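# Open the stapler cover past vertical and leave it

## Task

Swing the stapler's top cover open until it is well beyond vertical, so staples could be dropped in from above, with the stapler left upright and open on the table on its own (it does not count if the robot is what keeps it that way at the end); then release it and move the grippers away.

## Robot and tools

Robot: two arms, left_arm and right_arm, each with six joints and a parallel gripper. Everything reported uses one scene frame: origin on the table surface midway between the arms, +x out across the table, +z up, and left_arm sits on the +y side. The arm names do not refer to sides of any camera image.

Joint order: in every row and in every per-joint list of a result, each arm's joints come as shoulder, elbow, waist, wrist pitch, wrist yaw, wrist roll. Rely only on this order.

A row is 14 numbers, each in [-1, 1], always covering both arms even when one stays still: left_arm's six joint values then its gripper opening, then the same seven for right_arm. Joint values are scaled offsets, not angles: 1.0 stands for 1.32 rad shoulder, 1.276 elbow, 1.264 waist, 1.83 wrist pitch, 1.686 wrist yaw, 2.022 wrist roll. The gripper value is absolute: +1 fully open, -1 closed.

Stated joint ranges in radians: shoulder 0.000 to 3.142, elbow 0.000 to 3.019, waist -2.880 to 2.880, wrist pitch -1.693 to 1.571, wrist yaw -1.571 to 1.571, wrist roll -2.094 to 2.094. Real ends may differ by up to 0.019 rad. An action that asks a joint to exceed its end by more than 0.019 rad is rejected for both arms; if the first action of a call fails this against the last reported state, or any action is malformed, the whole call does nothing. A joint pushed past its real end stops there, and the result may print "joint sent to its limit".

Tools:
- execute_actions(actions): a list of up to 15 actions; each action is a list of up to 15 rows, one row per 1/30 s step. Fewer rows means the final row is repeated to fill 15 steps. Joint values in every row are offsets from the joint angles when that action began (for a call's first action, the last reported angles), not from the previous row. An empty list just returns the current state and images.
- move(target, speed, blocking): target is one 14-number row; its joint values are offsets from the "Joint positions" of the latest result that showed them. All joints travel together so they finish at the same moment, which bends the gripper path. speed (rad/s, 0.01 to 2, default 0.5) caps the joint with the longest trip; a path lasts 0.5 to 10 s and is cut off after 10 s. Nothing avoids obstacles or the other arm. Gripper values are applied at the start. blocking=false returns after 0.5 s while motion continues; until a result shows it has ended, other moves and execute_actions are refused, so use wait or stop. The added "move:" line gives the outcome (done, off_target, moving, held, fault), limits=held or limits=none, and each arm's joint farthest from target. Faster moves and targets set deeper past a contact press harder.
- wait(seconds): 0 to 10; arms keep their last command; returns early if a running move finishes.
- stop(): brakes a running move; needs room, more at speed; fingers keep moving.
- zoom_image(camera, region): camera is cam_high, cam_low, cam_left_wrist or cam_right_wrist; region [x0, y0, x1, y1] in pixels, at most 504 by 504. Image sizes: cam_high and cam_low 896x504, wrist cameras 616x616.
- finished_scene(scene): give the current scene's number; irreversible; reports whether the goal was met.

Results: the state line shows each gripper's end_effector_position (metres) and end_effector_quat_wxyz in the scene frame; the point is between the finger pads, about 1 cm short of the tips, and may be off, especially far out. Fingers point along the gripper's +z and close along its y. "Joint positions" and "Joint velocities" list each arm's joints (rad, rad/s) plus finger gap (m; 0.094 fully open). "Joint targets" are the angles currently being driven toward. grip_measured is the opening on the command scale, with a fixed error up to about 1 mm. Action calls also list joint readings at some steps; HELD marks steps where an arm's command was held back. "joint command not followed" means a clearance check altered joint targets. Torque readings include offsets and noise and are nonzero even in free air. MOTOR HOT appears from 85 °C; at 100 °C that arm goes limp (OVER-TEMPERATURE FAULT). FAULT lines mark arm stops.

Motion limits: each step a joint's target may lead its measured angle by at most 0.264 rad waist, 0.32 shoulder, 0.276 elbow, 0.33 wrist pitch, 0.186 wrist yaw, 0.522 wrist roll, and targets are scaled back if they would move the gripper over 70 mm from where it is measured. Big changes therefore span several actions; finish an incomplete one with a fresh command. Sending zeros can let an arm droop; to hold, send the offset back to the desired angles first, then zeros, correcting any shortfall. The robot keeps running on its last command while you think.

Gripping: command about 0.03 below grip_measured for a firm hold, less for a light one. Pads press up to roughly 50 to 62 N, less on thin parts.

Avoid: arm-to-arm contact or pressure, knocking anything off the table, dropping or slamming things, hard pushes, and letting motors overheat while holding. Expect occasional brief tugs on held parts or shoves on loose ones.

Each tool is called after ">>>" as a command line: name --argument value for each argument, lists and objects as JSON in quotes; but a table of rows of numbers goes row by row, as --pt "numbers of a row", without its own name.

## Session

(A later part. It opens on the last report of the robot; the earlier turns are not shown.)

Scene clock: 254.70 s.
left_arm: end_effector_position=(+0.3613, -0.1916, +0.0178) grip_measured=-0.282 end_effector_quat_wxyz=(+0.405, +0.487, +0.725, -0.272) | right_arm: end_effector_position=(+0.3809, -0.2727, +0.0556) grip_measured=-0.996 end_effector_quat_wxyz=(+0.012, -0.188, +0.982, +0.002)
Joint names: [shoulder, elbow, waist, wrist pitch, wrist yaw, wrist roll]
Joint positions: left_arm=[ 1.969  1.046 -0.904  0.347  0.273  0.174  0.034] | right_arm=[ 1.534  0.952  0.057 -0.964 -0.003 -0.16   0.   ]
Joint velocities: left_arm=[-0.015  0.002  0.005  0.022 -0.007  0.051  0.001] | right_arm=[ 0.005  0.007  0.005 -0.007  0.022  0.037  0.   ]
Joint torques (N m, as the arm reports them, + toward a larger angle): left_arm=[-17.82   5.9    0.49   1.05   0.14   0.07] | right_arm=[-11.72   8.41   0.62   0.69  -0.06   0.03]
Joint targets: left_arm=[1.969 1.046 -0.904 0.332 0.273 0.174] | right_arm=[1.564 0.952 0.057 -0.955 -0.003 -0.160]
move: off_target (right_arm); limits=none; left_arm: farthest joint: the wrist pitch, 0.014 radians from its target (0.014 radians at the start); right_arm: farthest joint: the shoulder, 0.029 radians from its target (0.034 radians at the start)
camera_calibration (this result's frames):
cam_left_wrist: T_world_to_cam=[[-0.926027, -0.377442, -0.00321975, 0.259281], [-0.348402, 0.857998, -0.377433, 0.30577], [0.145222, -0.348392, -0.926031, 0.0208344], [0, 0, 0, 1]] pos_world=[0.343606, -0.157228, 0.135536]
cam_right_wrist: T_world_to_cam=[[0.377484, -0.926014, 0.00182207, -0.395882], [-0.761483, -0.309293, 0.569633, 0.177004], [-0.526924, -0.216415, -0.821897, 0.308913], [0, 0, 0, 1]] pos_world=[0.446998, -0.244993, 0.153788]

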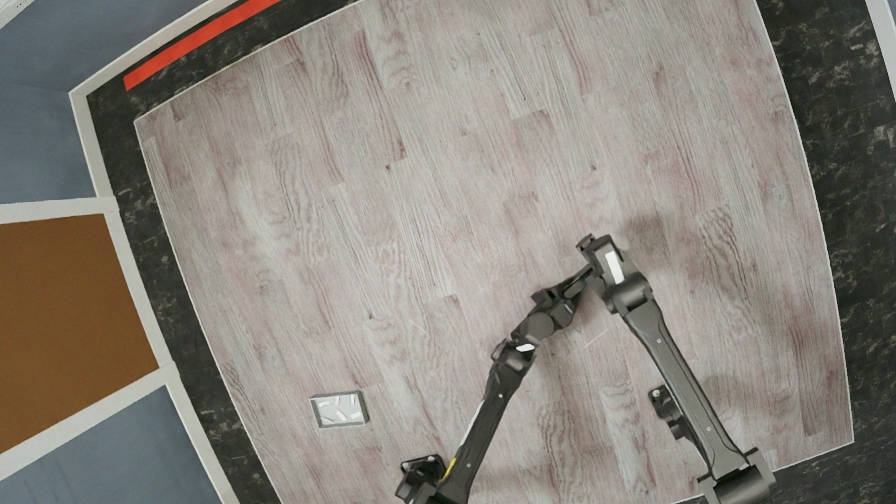

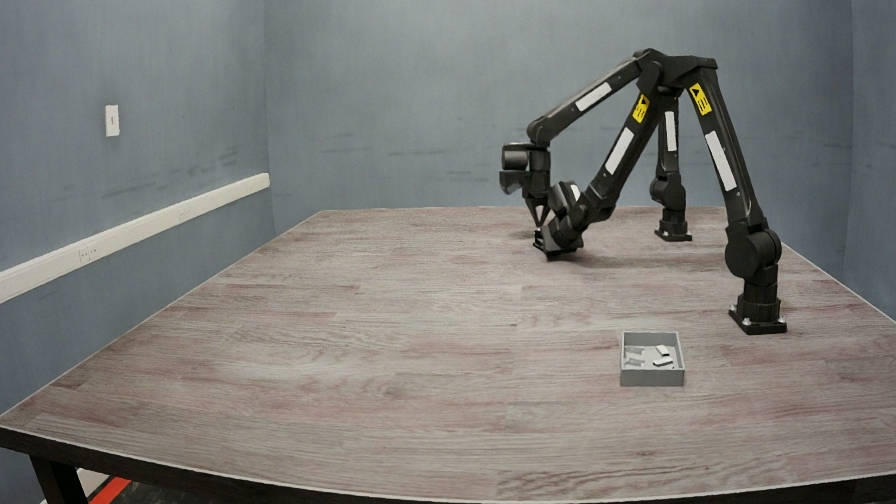

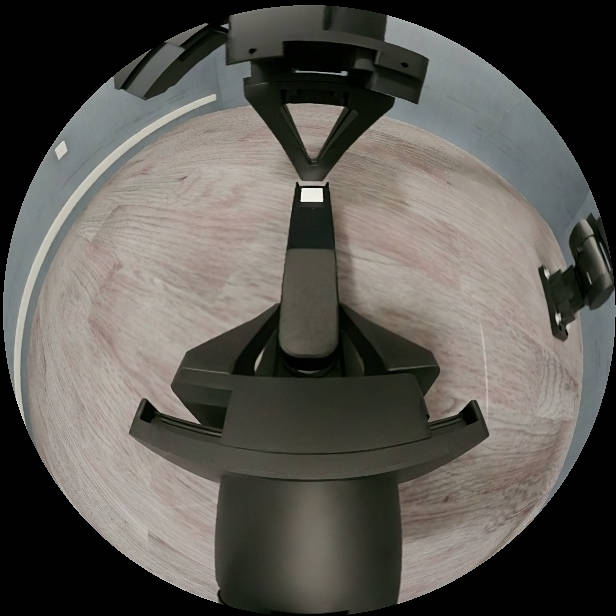

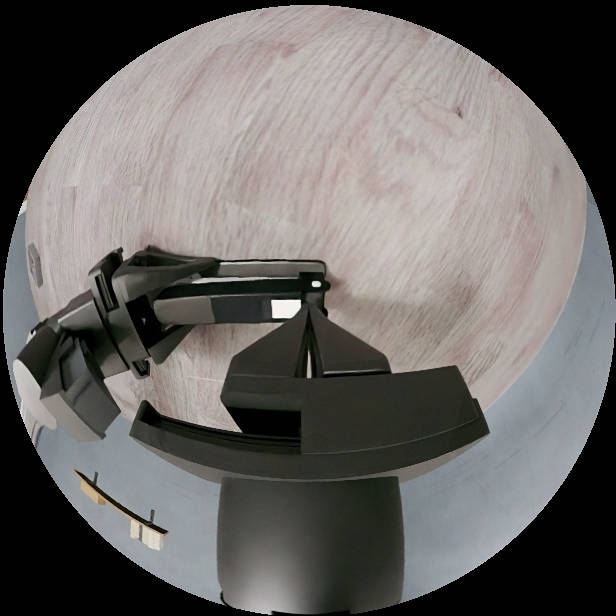

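>>> move --target '[0, 0, 0, -0.008, 0, 0, -0.33, 0.039, 0, 0, 0.005, 0, 0, -1]' --speed 0.06

>>> zoom_image --camera "cam_left_wrist" --region '[260, 130, 370, 240]'

>>> zoom_image --camera "cam_right_wrist" --region '[240, 240, 350, 330]'

Scene clock: 261.37 s.
left_arm: end_effector_position=(+0.3613, -0.1916, +0.0178) grip_measured=-0.282 end_effector_quat_wxyz=(+0.405, +0.487, +0.725, -0.272) | right_arm: end_effector_position=(+0.3793, -0.2731, +0.0467) grip_measured=-0.996 end_effector_quat_wxyz=(+0.001, -0.188, +0.982, +0.001)
Joint names: [shoulder, elbow, waist, wrist pitch, wrist yaw, wrist roll]
Joint positions: left_arm=[ 1.969  1.046 -0.904  0.347  0.273  0.174  0.034] | right_arm=[ 1.558  0.952  0.057 -0.963 -0.003 -0.16   0.   ]
Joint velocities: left_arm=[ 0.005  0.012 -0.005  0.002  0.022 -0.037  0.   ] | right_arm=[-0.005  0.002  0.005 -0.002  0.037  0.037 -0.   ]
Joint torques (N m, as the arm reports them, + toward a larger angle): left_arm=[-17.62   5.82   0.49   0.99   0.13   0.06] | right_arm=[-12.07   8.24   0.53   0.6   -0.06   0.03]
Joint targets: left_arm=[1.969 1.046 -0.904 0.332 0.273 0.174] | right_arm=[1.586 0.952 0.057 -0.955 -0.003 -0.160]
move: off_target (right_arm); limits=none; left_arm: farthest joint: the wrist pitch, 0.014 radians from its target (0.014 radians at the start); right_arm: farthest joint: the shoulder, 0.027 radians from its target (0.051 radians at the start)
camera_calibration (this result's frames):
cam_left_wrist: T_world_to_cam=[[-0.926027, -0.377442, -0.00321975, 0.259281], [-0.348402, 0.857998, -0.377433, 0.30577], [0.145222, -0.348392, -0.926031, 0.0208344], [0, 0, 0, 1]] pos_world=[0.343606, -0.157228, 0.135536]
cam_right_wrist: T_world_to_cam=[[0.377482, -0.926015, -0.00193914, -0.395423], [-0.74877, -0.306461, 0.587729, 0.175909], [-0.54484, -0.220405, -0.809055, 0.305774], [0, 0, 0, 1]] pos_world=[0.447579, -0.244864, 0.143235]

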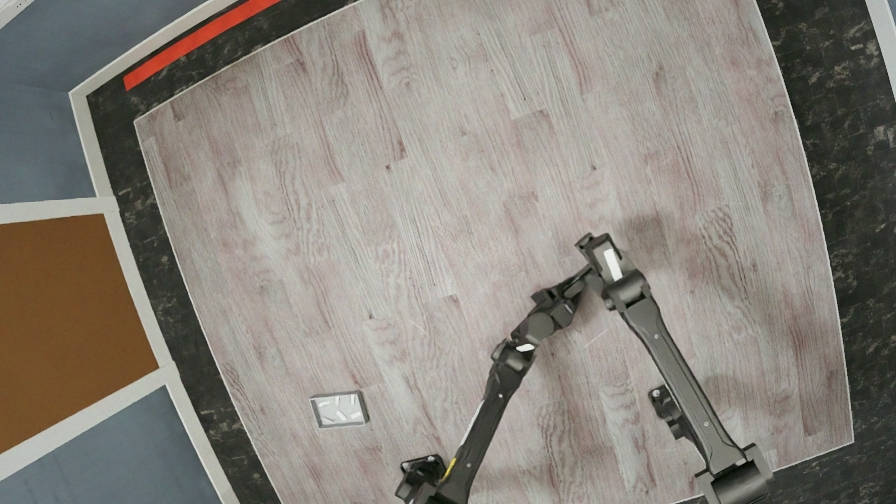

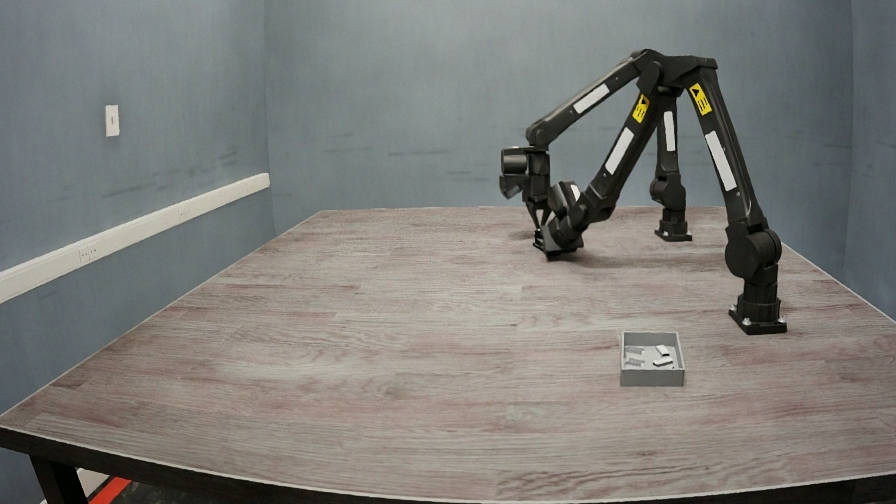

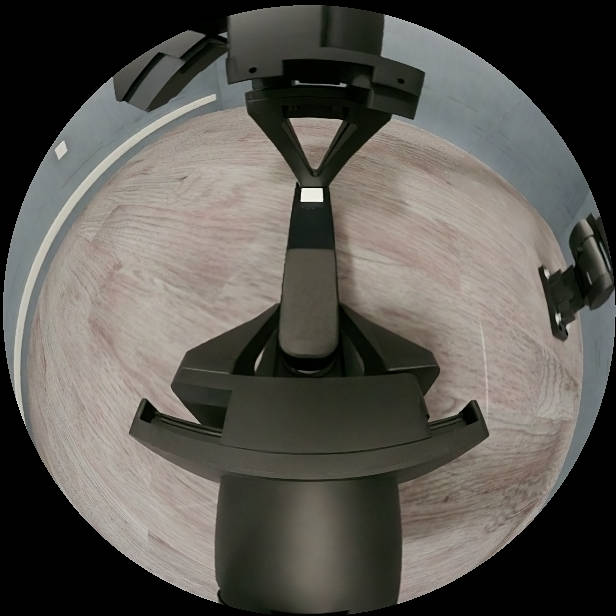

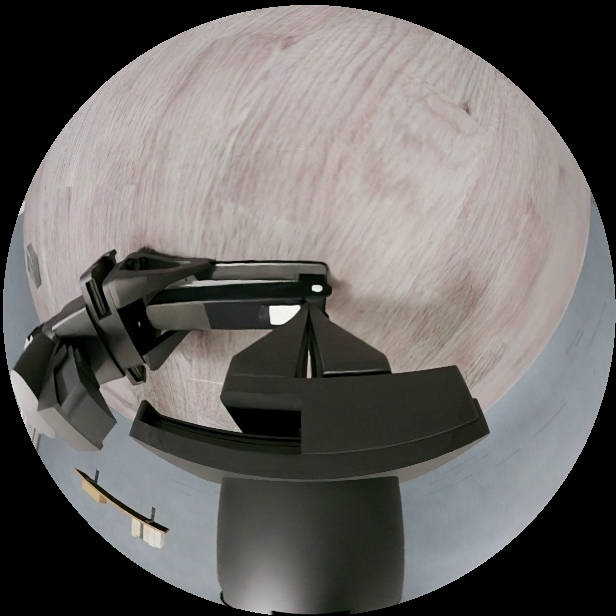

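Region (260, 130, 370, 240) of cam_left_wrist's 616x616 image, scaled by 4.582, with more detail than that image has.

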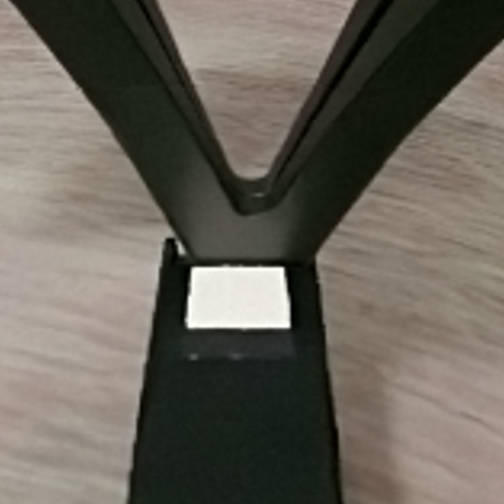

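Region (240, 240, 350, 330) of cam_right_wrist's 616x616 image, scaled by 4.582, with more detail than that image has; it fills the top 412 rows of this view, and the rest is white.

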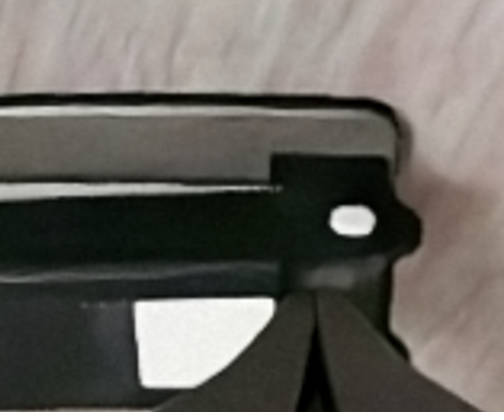

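>>> move --target '[0, 0, 0, -0.008, 0, 0, -0.33, 0, 0, 0.024, 0.003, 0, 0, -1]' --speed 0.03

>>> zoom_image --camera "cam_left_wrist" --region '[260, 130, 370, 240]'

>>> zoom_image --camera "cam_right_wrist" --region '[240, 240, 350, 330]'

Scene clock: 272.17 s.
left_arm: end_effector_position=(+0.3613, -0.1916, +0.0178) grip_measured=-0.282 end_effector_quat_wxyz=(+0.405, +0.487, +0.725, -0.272) | right_arm: end_effector_position=(+0.3792, -0.2726, +0.0467) grip_measured=-0.996 end_effector_quat_wxyz=(+0.001, -0.191, +0.982, -0.003)
Joint names: [shoulder, elbow, waist, wrist pitch, wrist yaw, wrist roll]
Joint positions: left_arm=[ 1.969  1.046 -0.904  0.347  0.273  0.174  0.034] | right_arm=[ 1.558  0.952  0.063 -0.963  0.007 -0.16   0.   ]
Joint velocities: left_arm=[-0.015  0.007  0.005  0.007  0.022 -0.066 -0.001] | right_arm=[-0.005 -0.017  0.005  0.002 -0.022  0.007 -0.   ]
Joint torques (N m, as the arm reports them, + toward a larger angle): left_arm=[-17.61   5.89   0.47   1.01   0.13   0.06] | right_arm=[-14.53   8.25   2.68   0.51  -0.48   0.03]
Joint targets: left_arm=[1.969 1.046 -0.904 0.332 0.273 0.174] | right_arm=[1.558 0.952 0.088 -0.958 -0.003 -0.160]
move: off_target (right_arm); limits=none; left_arm: farthest joint: the wrist pitch, 0.014 radians from its target (0.014 radians at the start); right_arm: farthest joint: the waist, 0.025 radians from its target (0.030 radians at the start)
camera_calibration (this result's frames):
cam_left_wrist: T_world_to_cam=[[-0.926027, -0.377442, -0.00321975, 0.259281], [-0.348402, 0.857998, -0.377433, 0.30577], [0.145222, -0.348392, -0.926031, 0.0208344], [0, 0, 0, 1]] pos_world=[0.343606, -0.157228, 0.135536]
cam_right_wrist: T_world_to_cam=[[0.382402, -0.923966, 0.00746358, -0.396683], [-0.748377, -0.304973, 0.589002, 0.176174], [-0.541942, -0.230821, -0.808097, 0.301843], [0, 0, 0, 1]] pos_world=[0.447118, -0.243122, 0.143112]

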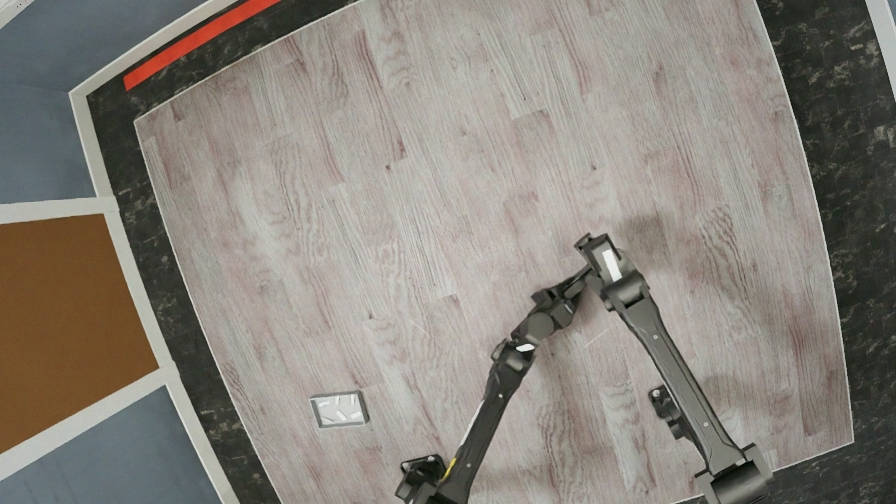

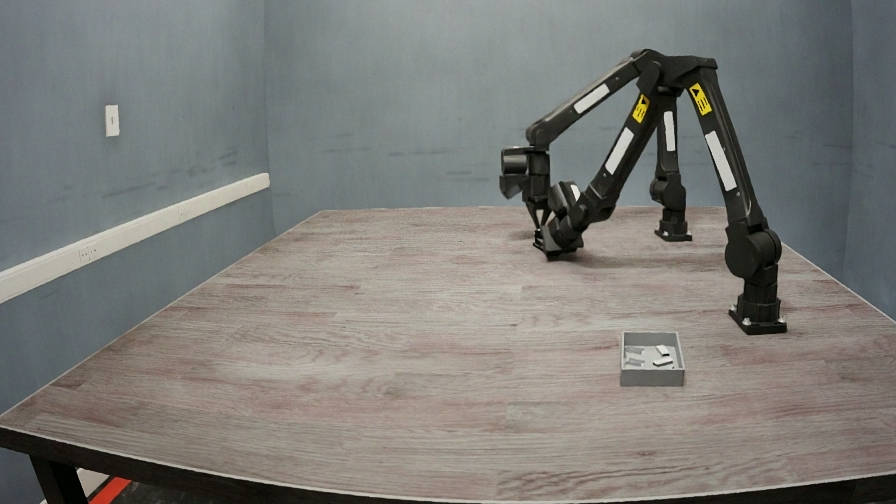

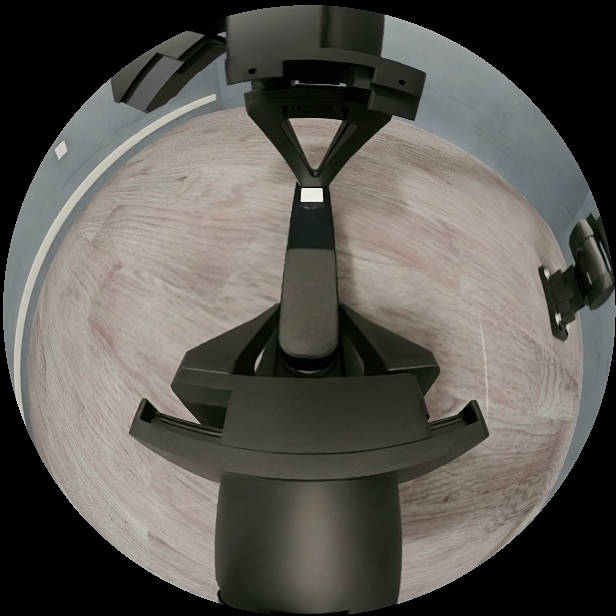

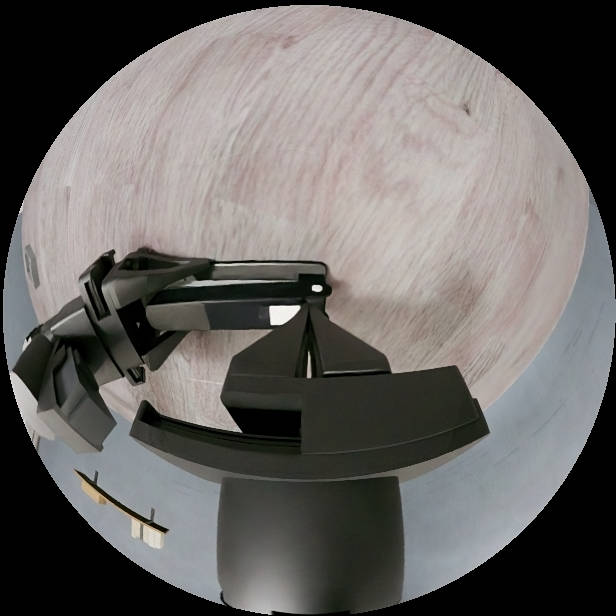

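Region (260, 130, 370, 240) of cam_left_wrist's 616x616 image, scaled by 4.582, with more detail than that image has.

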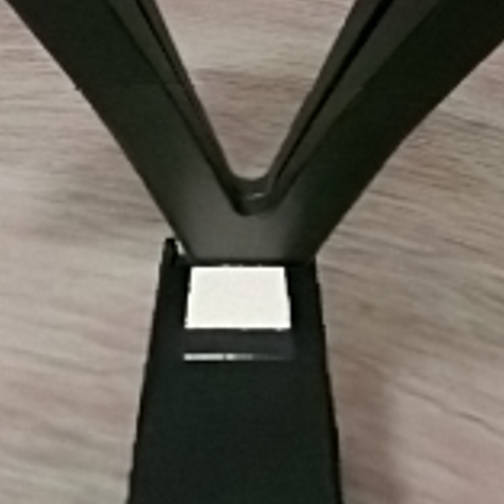

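Region (240, 240, 350, 330) of cam_right_wrist's 616x616 image, scaled by 4.582, with more detail than that image has; it fills the top 412 rows of this view, and the rest is white.

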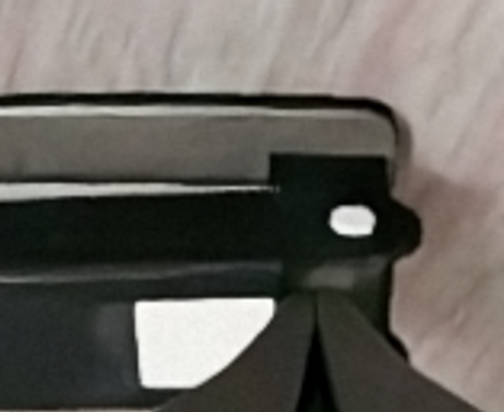

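>>> move --target '[0, 0, 0, -0.008, 0, 0, -0.33, -0.0038, 0, 0.028, 0.003, -0.012, 0, -1]' --speed 0.03

>>> zoom_image --camera "cam_left_wrist" --region '[260, 130, 370, 240]'

>>> zoom_image --camera "cam_right_wrist" --region '[240, 240, 350, 330]'

Scene clock: 277.20 s.
left_arm: end_effector_position=(+0.3614, -0.1917, +0.0181) grip_measured=-0.282 end_effector_quat_wxyz=(+0.405, +0.487, +0.725, -0.272) | right_arm: end_effector_position=(+0.3792, -0.2723, +0.0467) grip_measured=-0.996 end_effector_quat_wxyz=(+0.001, -0.191, +0.981, -0.004)
Joint names: [shoulder, elbow, waist, wrist pitch, wrist yaw, wrist roll]
Joint positions: left_arm=[ 1.969  1.046 -0.904  0.347  0.273  0.174  0.034] | right_arm=[ 1.558  0.952  0.064 -0.963  0.007 -0.16   0.   ]
Joint velocities: left_arm=[-0.024  0.002 -0.005  0.022 -0.037 -0.051  0.   ] | right_arm=[ 0.015 -0.007  0.015 -0.002 -0.037  0.007 -0.001]
Joint torques (N m, as the arm reports them, + toward a larger angle): left_arm=[-17.75   5.86   0.36   1.04   0.14   0.06] | right_arm=[-14.95   8.25   3.43   0.52  -0.96   0.03]
Joint targets: left_arm=[1.969 1.046 -0.904 0.332 0.273 0.174] | right_arm=[1.553 0.952 0.098 -0.958 -0.014 -0.160]
move: off_target (right_arm); limits=none; left_arm: farthest joint: the wrist pitch, 0.014 radians from its target (0.014 radians at the start); right_arm: farthest joint: the waist, 0.035 radians from its target (0.036 radians at the start)
camera_calibration (this result's frames):
cam_left_wrist: T_world_to_cam=[[-0.926027, -0.377443, -0.00334076, 0.259297], [-0.348308, 0.857889, -0.377768, 0.305851], [0.145452, -0.34866, -0.925894, 0.0209083], [0, 0, 0, 1]] pos_world=[0.343605, -0.157226, 0.135766]
cam_right_wrist: T_world_to_cam=[[0.383457, -0.923522, 0.00821578, -0.396677], [-0.748128, -0.305391, 0.589102, 0.176005], [-0.54154, -0.232042, -0.808017, 0.301391], [0, 0, 0, 1]] pos_world=[0.446997, -0.242654, 0.143103]

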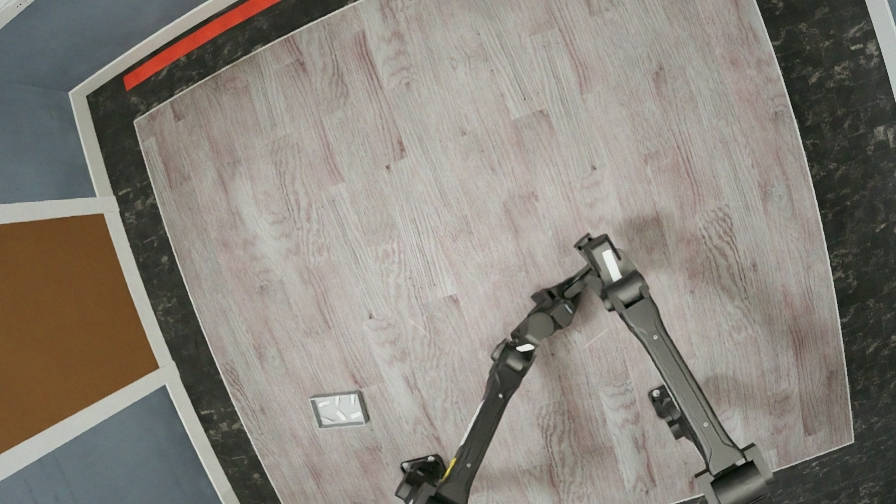

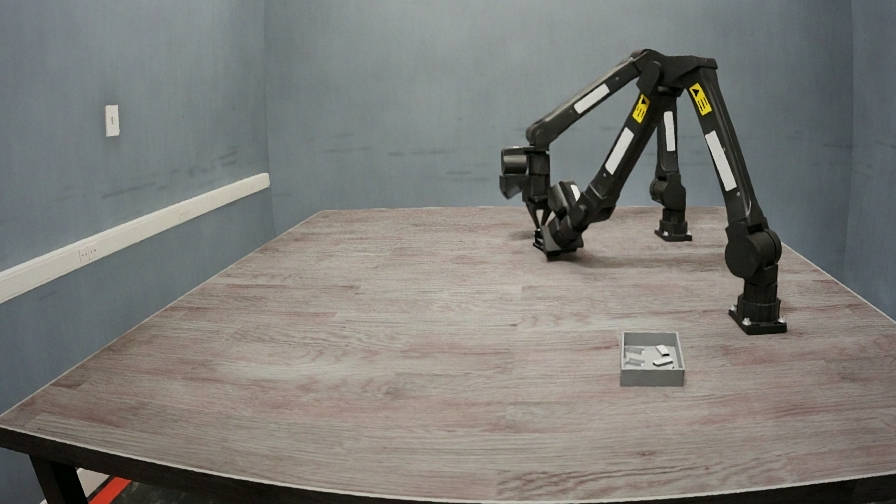

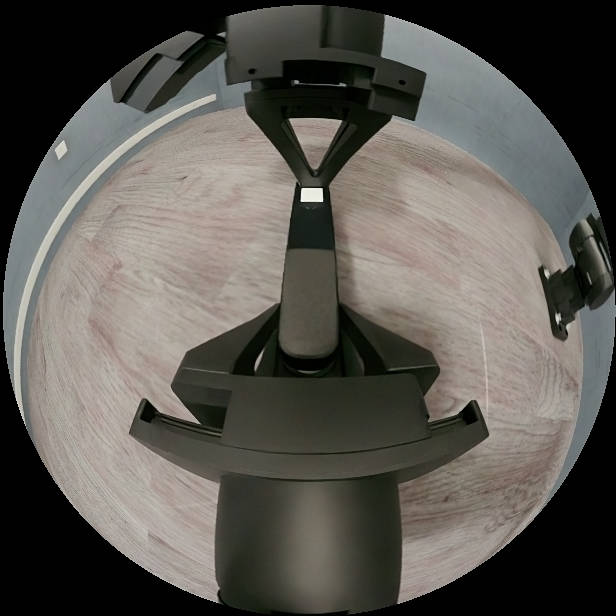

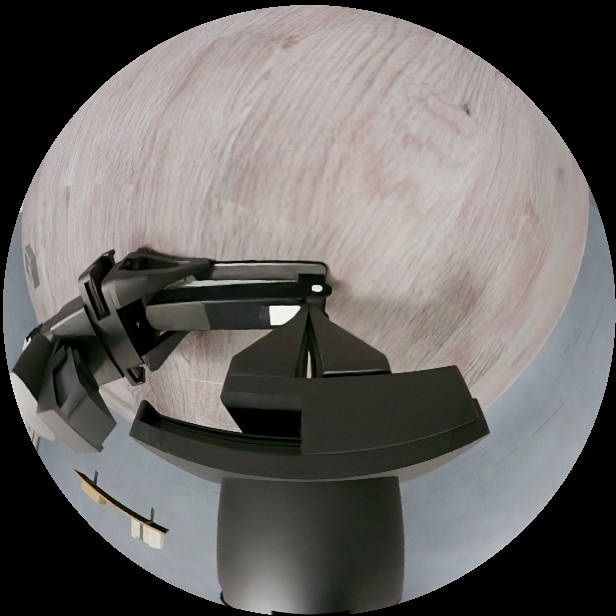

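Region (260, 130, 370, 240) of cam_left_wrist's 616x616 image, scaled by 4.582, with more detail than that image has.

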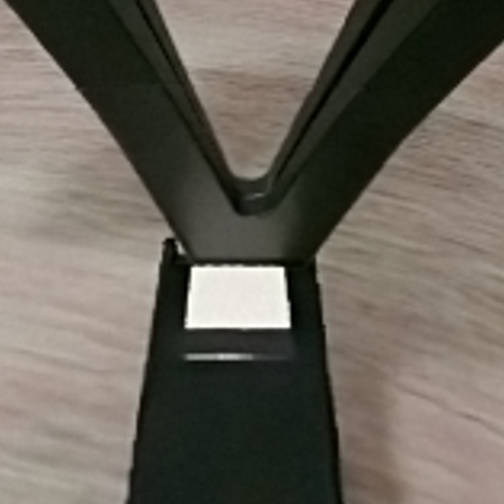

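Region (240, 240, 350, 330) of cam_right_wrist's 616x616 image, scaled by 4.582, with more detail than that image has; it fills the top 412 rows of this view, and the rest is white.

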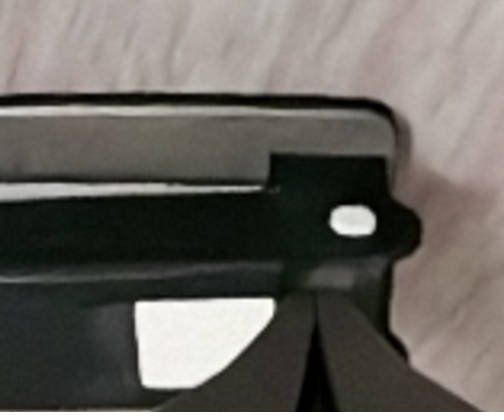

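>>> move --target '[0, 0, 0, -0.008, 0, 0, -0.33, -0.0106, 0, 0, 0.003, -0.004, 0, -1]' --speed 0.03

>>> zoom_image --camera "cam_left_wrist" --region '[260, 130, 370, 240]'

Scene clock: 280.47 s.
left_arm: end_effector_position=(+0.3614, -0.1917, +0.0181) grip_measured=-0.282 end_effector_quat_wxyz=(+0.405, +0.487, +0.725, -0.272) | right_arm: end_effector_position=(+0.3793, -0.2729, +0.0467) grip_measured=-0.996 end_effector_quat_wxyz=(+0.001, -0.191, +0.982, -0.005)
Joint names: [shoulder, elbow, waist, wrist pitch, wrist yaw, wrist roll]
Joint positions: left_arm=[ 1.969  1.046 -0.904  0.347  0.273  0.174  0.034] | right_arm=[ 1.558  0.952  0.063 -0.963  0.01  -0.16   0.   ]
Joint velocities: left_arm=[-0.005 -0.007 -0.005  0.007  0.007  0.007 -0.001] | right_arm=[-0.024  0.002 -0.015 -0.027 -0.037 -0.095 -0.001]
Joint torques (N m, as the arm reports them, + toward a larger angle): left_arm=[-17.93   5.86   0.61   1.05   0.13   0.06] | right_arm=[-15.75   8.24   0.62   0.52  -0.46   0.04]
Joint targets: left_arm=[1.969 1.046 -0.904 0.332 0.273 0.174] | right_arm=[1.544 0.952 0.064 -0.958 0.001 -0.160]
move: done; limits=none; left_arm: farthest joint: the wrist pitch, 0.014 radians from its target (0.014 radians at the start); right_arm: farthest joint: the shoulder, 0.014 radians from its target (0.014 radians at the start)
camera_calibration (this result's frames):
cam_left_wrist: T_world_to_cam=[[-0.926027, -0.377443, -0.00334076, 0.259297], [-0.348308, 0.857889, -0.377768, 0.305851], [0.145452, -0.34866, -0.925894, 0.0209083], [0, 0, 0, 1]] pos_world=[0.343605, -0.157226, 0.135766]
cam_right_wrist: T_world_to_cam=[[0.383095, -0.923645, 0.0108484, -0.397298], [-0.748597, -0.303568, 0.589448, 0.176581], [-0.541147, -0.233936, -0.807734, 0.30065], [0, 0, 0, 1]] pos_world=[0.447087, -0.243025, 0.14307]

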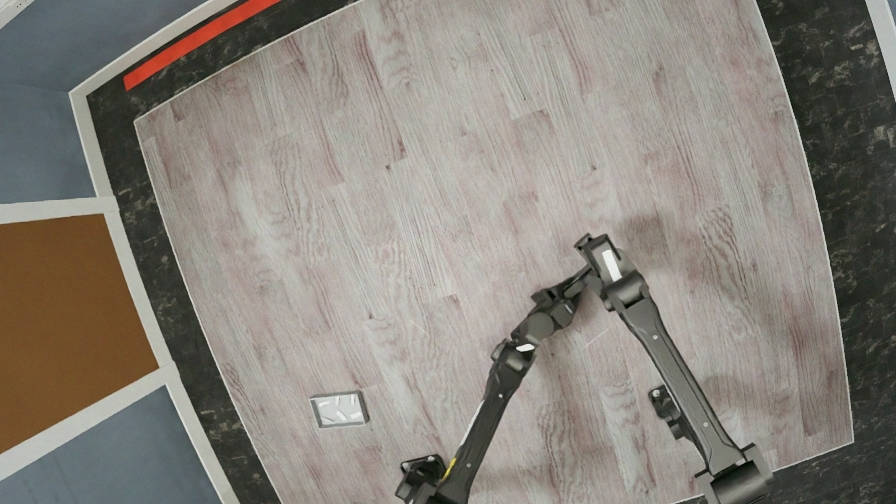

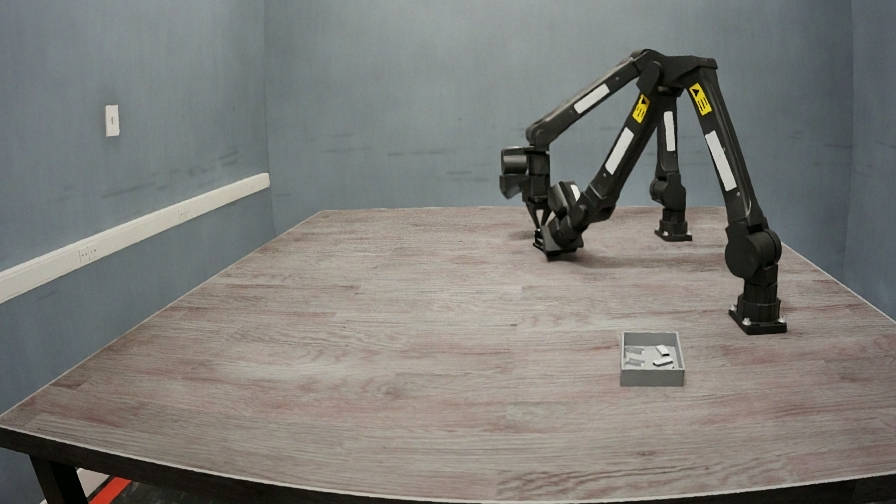

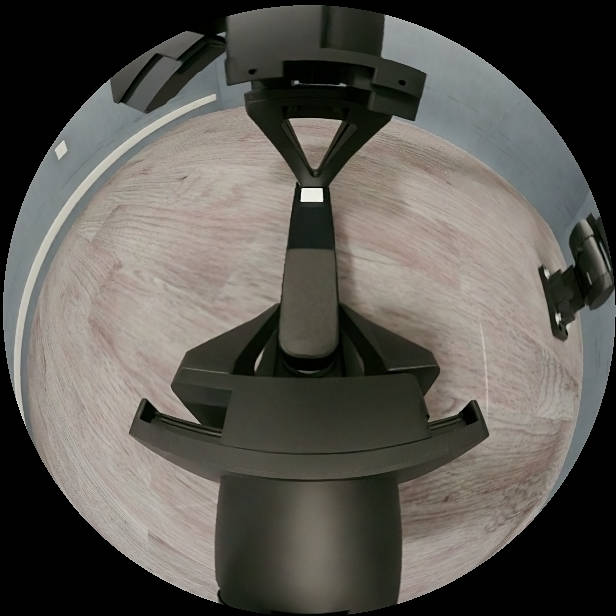

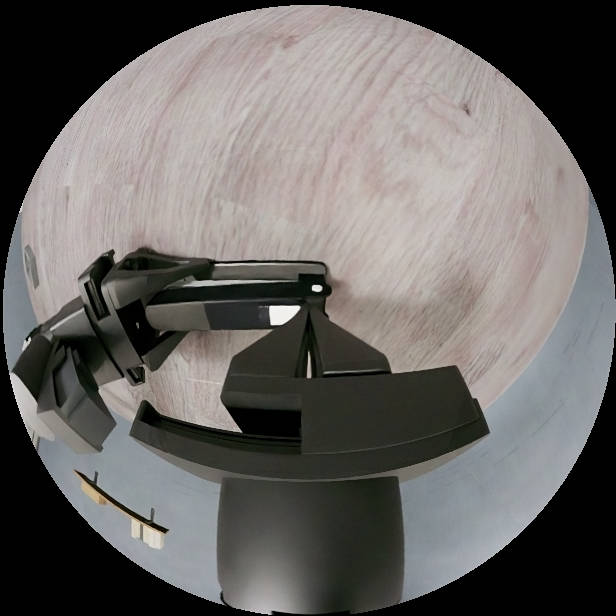

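Region (260, 130, 370, 240) of cam_left_wrist's 616x616 image, scaled by 4.582, with more detail than that image has.

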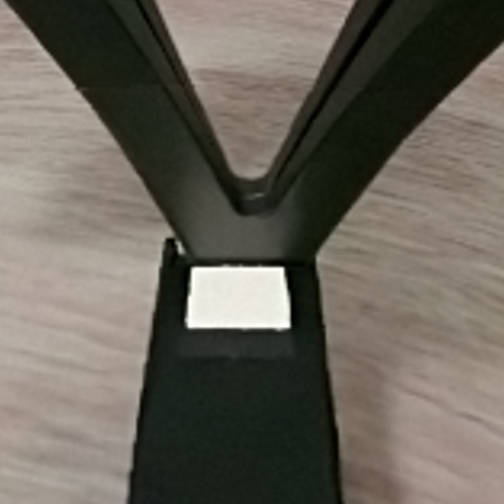

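>>> move --target '[0, 0, 0, -0.008, 0, 0, -0.33, -0.0227, 0, 0, 0.003, 0, 0, -1]' --speed 0.03

>>> zoom_image --camera "cam_left_wrist" --region '[260, 130, 370, 240]'

Scene clock: 286.67 s.
left_arm: end_effector_position=(+0.3614, -0.1917, +0.0181) grip_measured=-0.282 end_effector_quat_wxyz=(+0.405, +0.487, +0.725, -0.272) | right_arm: end_effector_position=(+0.3803, -0.2727, +0.0516) grip_measured=-0.996 end_effector_quat_wxyz=(+0.007, -0.191, +0.982, -0.005)
Joint names: [shoulder, elbow, waist, wrist pitch, wrist yaw, wrist roll]
Joint positions: left_arm=[ 1.969  1.046 -0.904  0.347  0.273  0.174  0.034] | right_arm=[ 1.545  0.952  0.063 -0.963  0.011 -0.16   0.   ]
Joint velocities: left_arm=[-0.024  0.007  0.005 -0.007  0.007 -0.022  0.   ] | right_arm=[-0.005  0.002 -0.005 -0.002  0.007 -0.022 -0.   ]
Joint torques (N m, as the arm reports them, + toward a larger angle): left_arm=[-17.69   5.92   0.57   1.02   0.14   0.08] | right_arm=[-15.84   8.32   0.64   0.54  -0.08   0.04]
Joint targets: left_arm=[1.969 1.046 -0.904 0.332 0.273 0.174] | right_arm=[1.528 0.952 0.063 -0.958 0.010 -0.160]
move: done; limits=none; left_arm: farthest joint: the wrist pitch, 0.014 radians from its target (0.014 radians at the start); right_arm: farthest joint: the shoulder, 0.017 radians from its target (0.030 radians at the start)
camera_calibration (this result's frames):
cam_left_wrist: T_world_to_cam=[[-0.926027, -0.377443, -0.00334076, 0.259297], [-0.348308, 0.857889, -0.377768, 0.305851], [0.145452, -0.34866, -0.925894, 0.0209083], [0, 0, 0, 1]] pos_world=[0.343605, -0.157226, 0.135766]
cam_right_wrist: T_world_to_cam=[[0.382938, -0.923677, 0.0133906, -0.397673], [-0.756035, -0.305041, 0.579104, 0.177486], [-0.53082, -0.231885, -0.815144, 0.302229], [0, 0, 0, 1]] pos_world=[0.446899, -0.243098, 0.148902]

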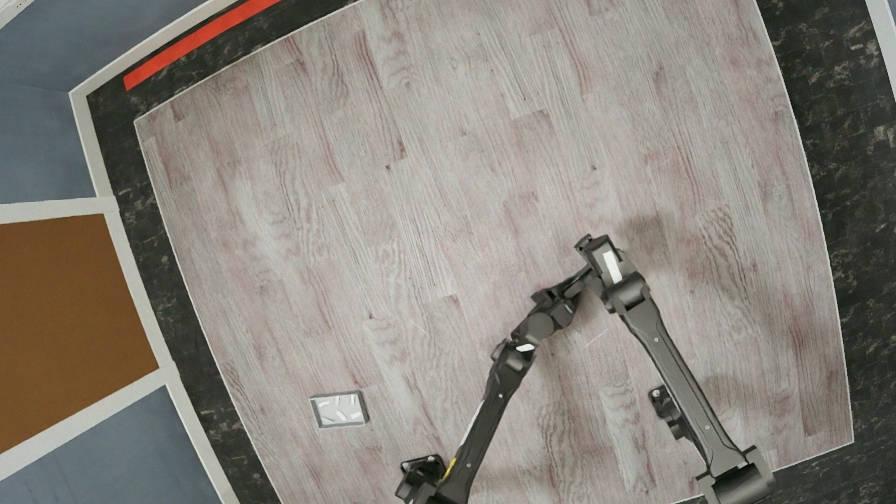

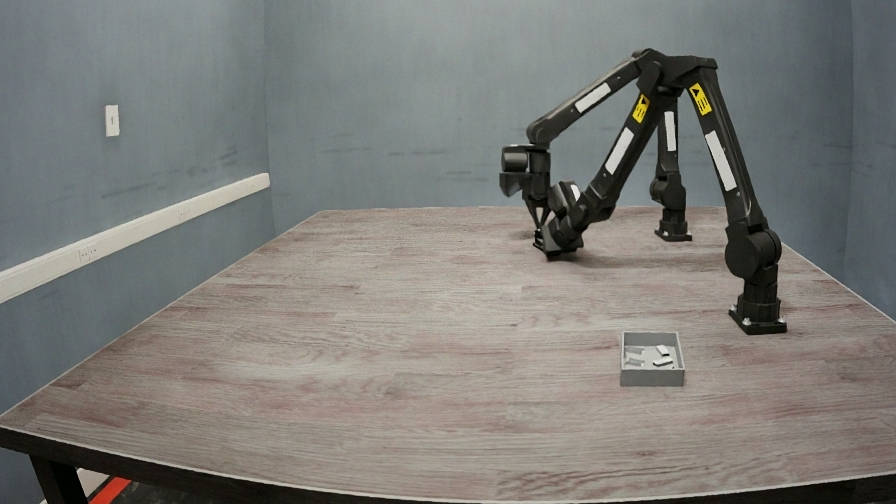

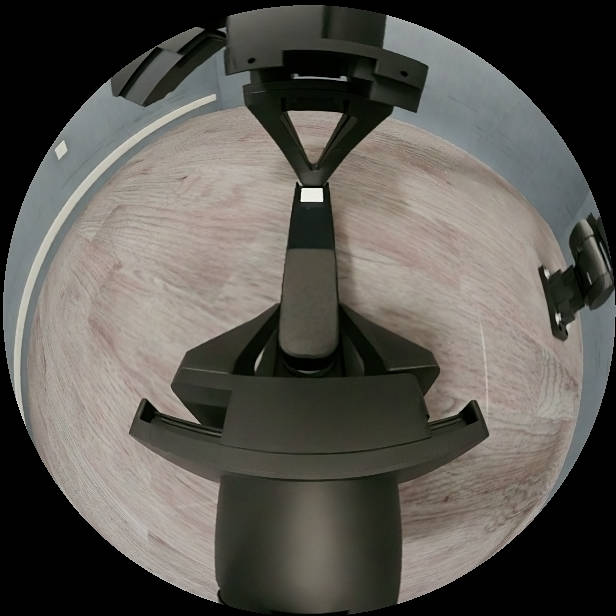

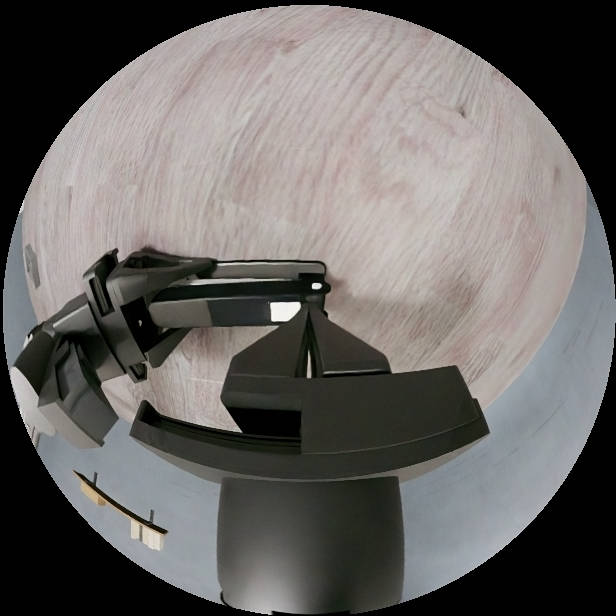

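Region (260, 130, 370, 240) of cam_left_wrist's 616x616 image, scaled by 4.582, with more detail than that image has.

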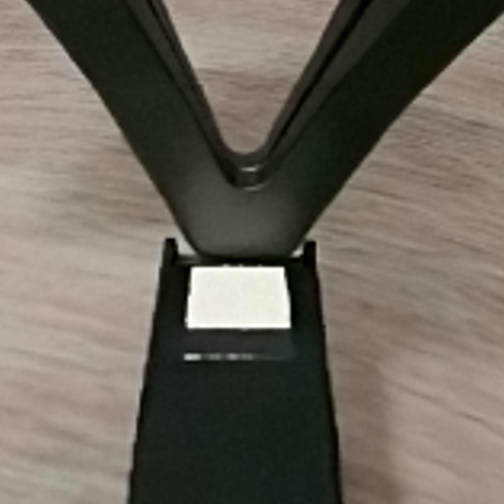

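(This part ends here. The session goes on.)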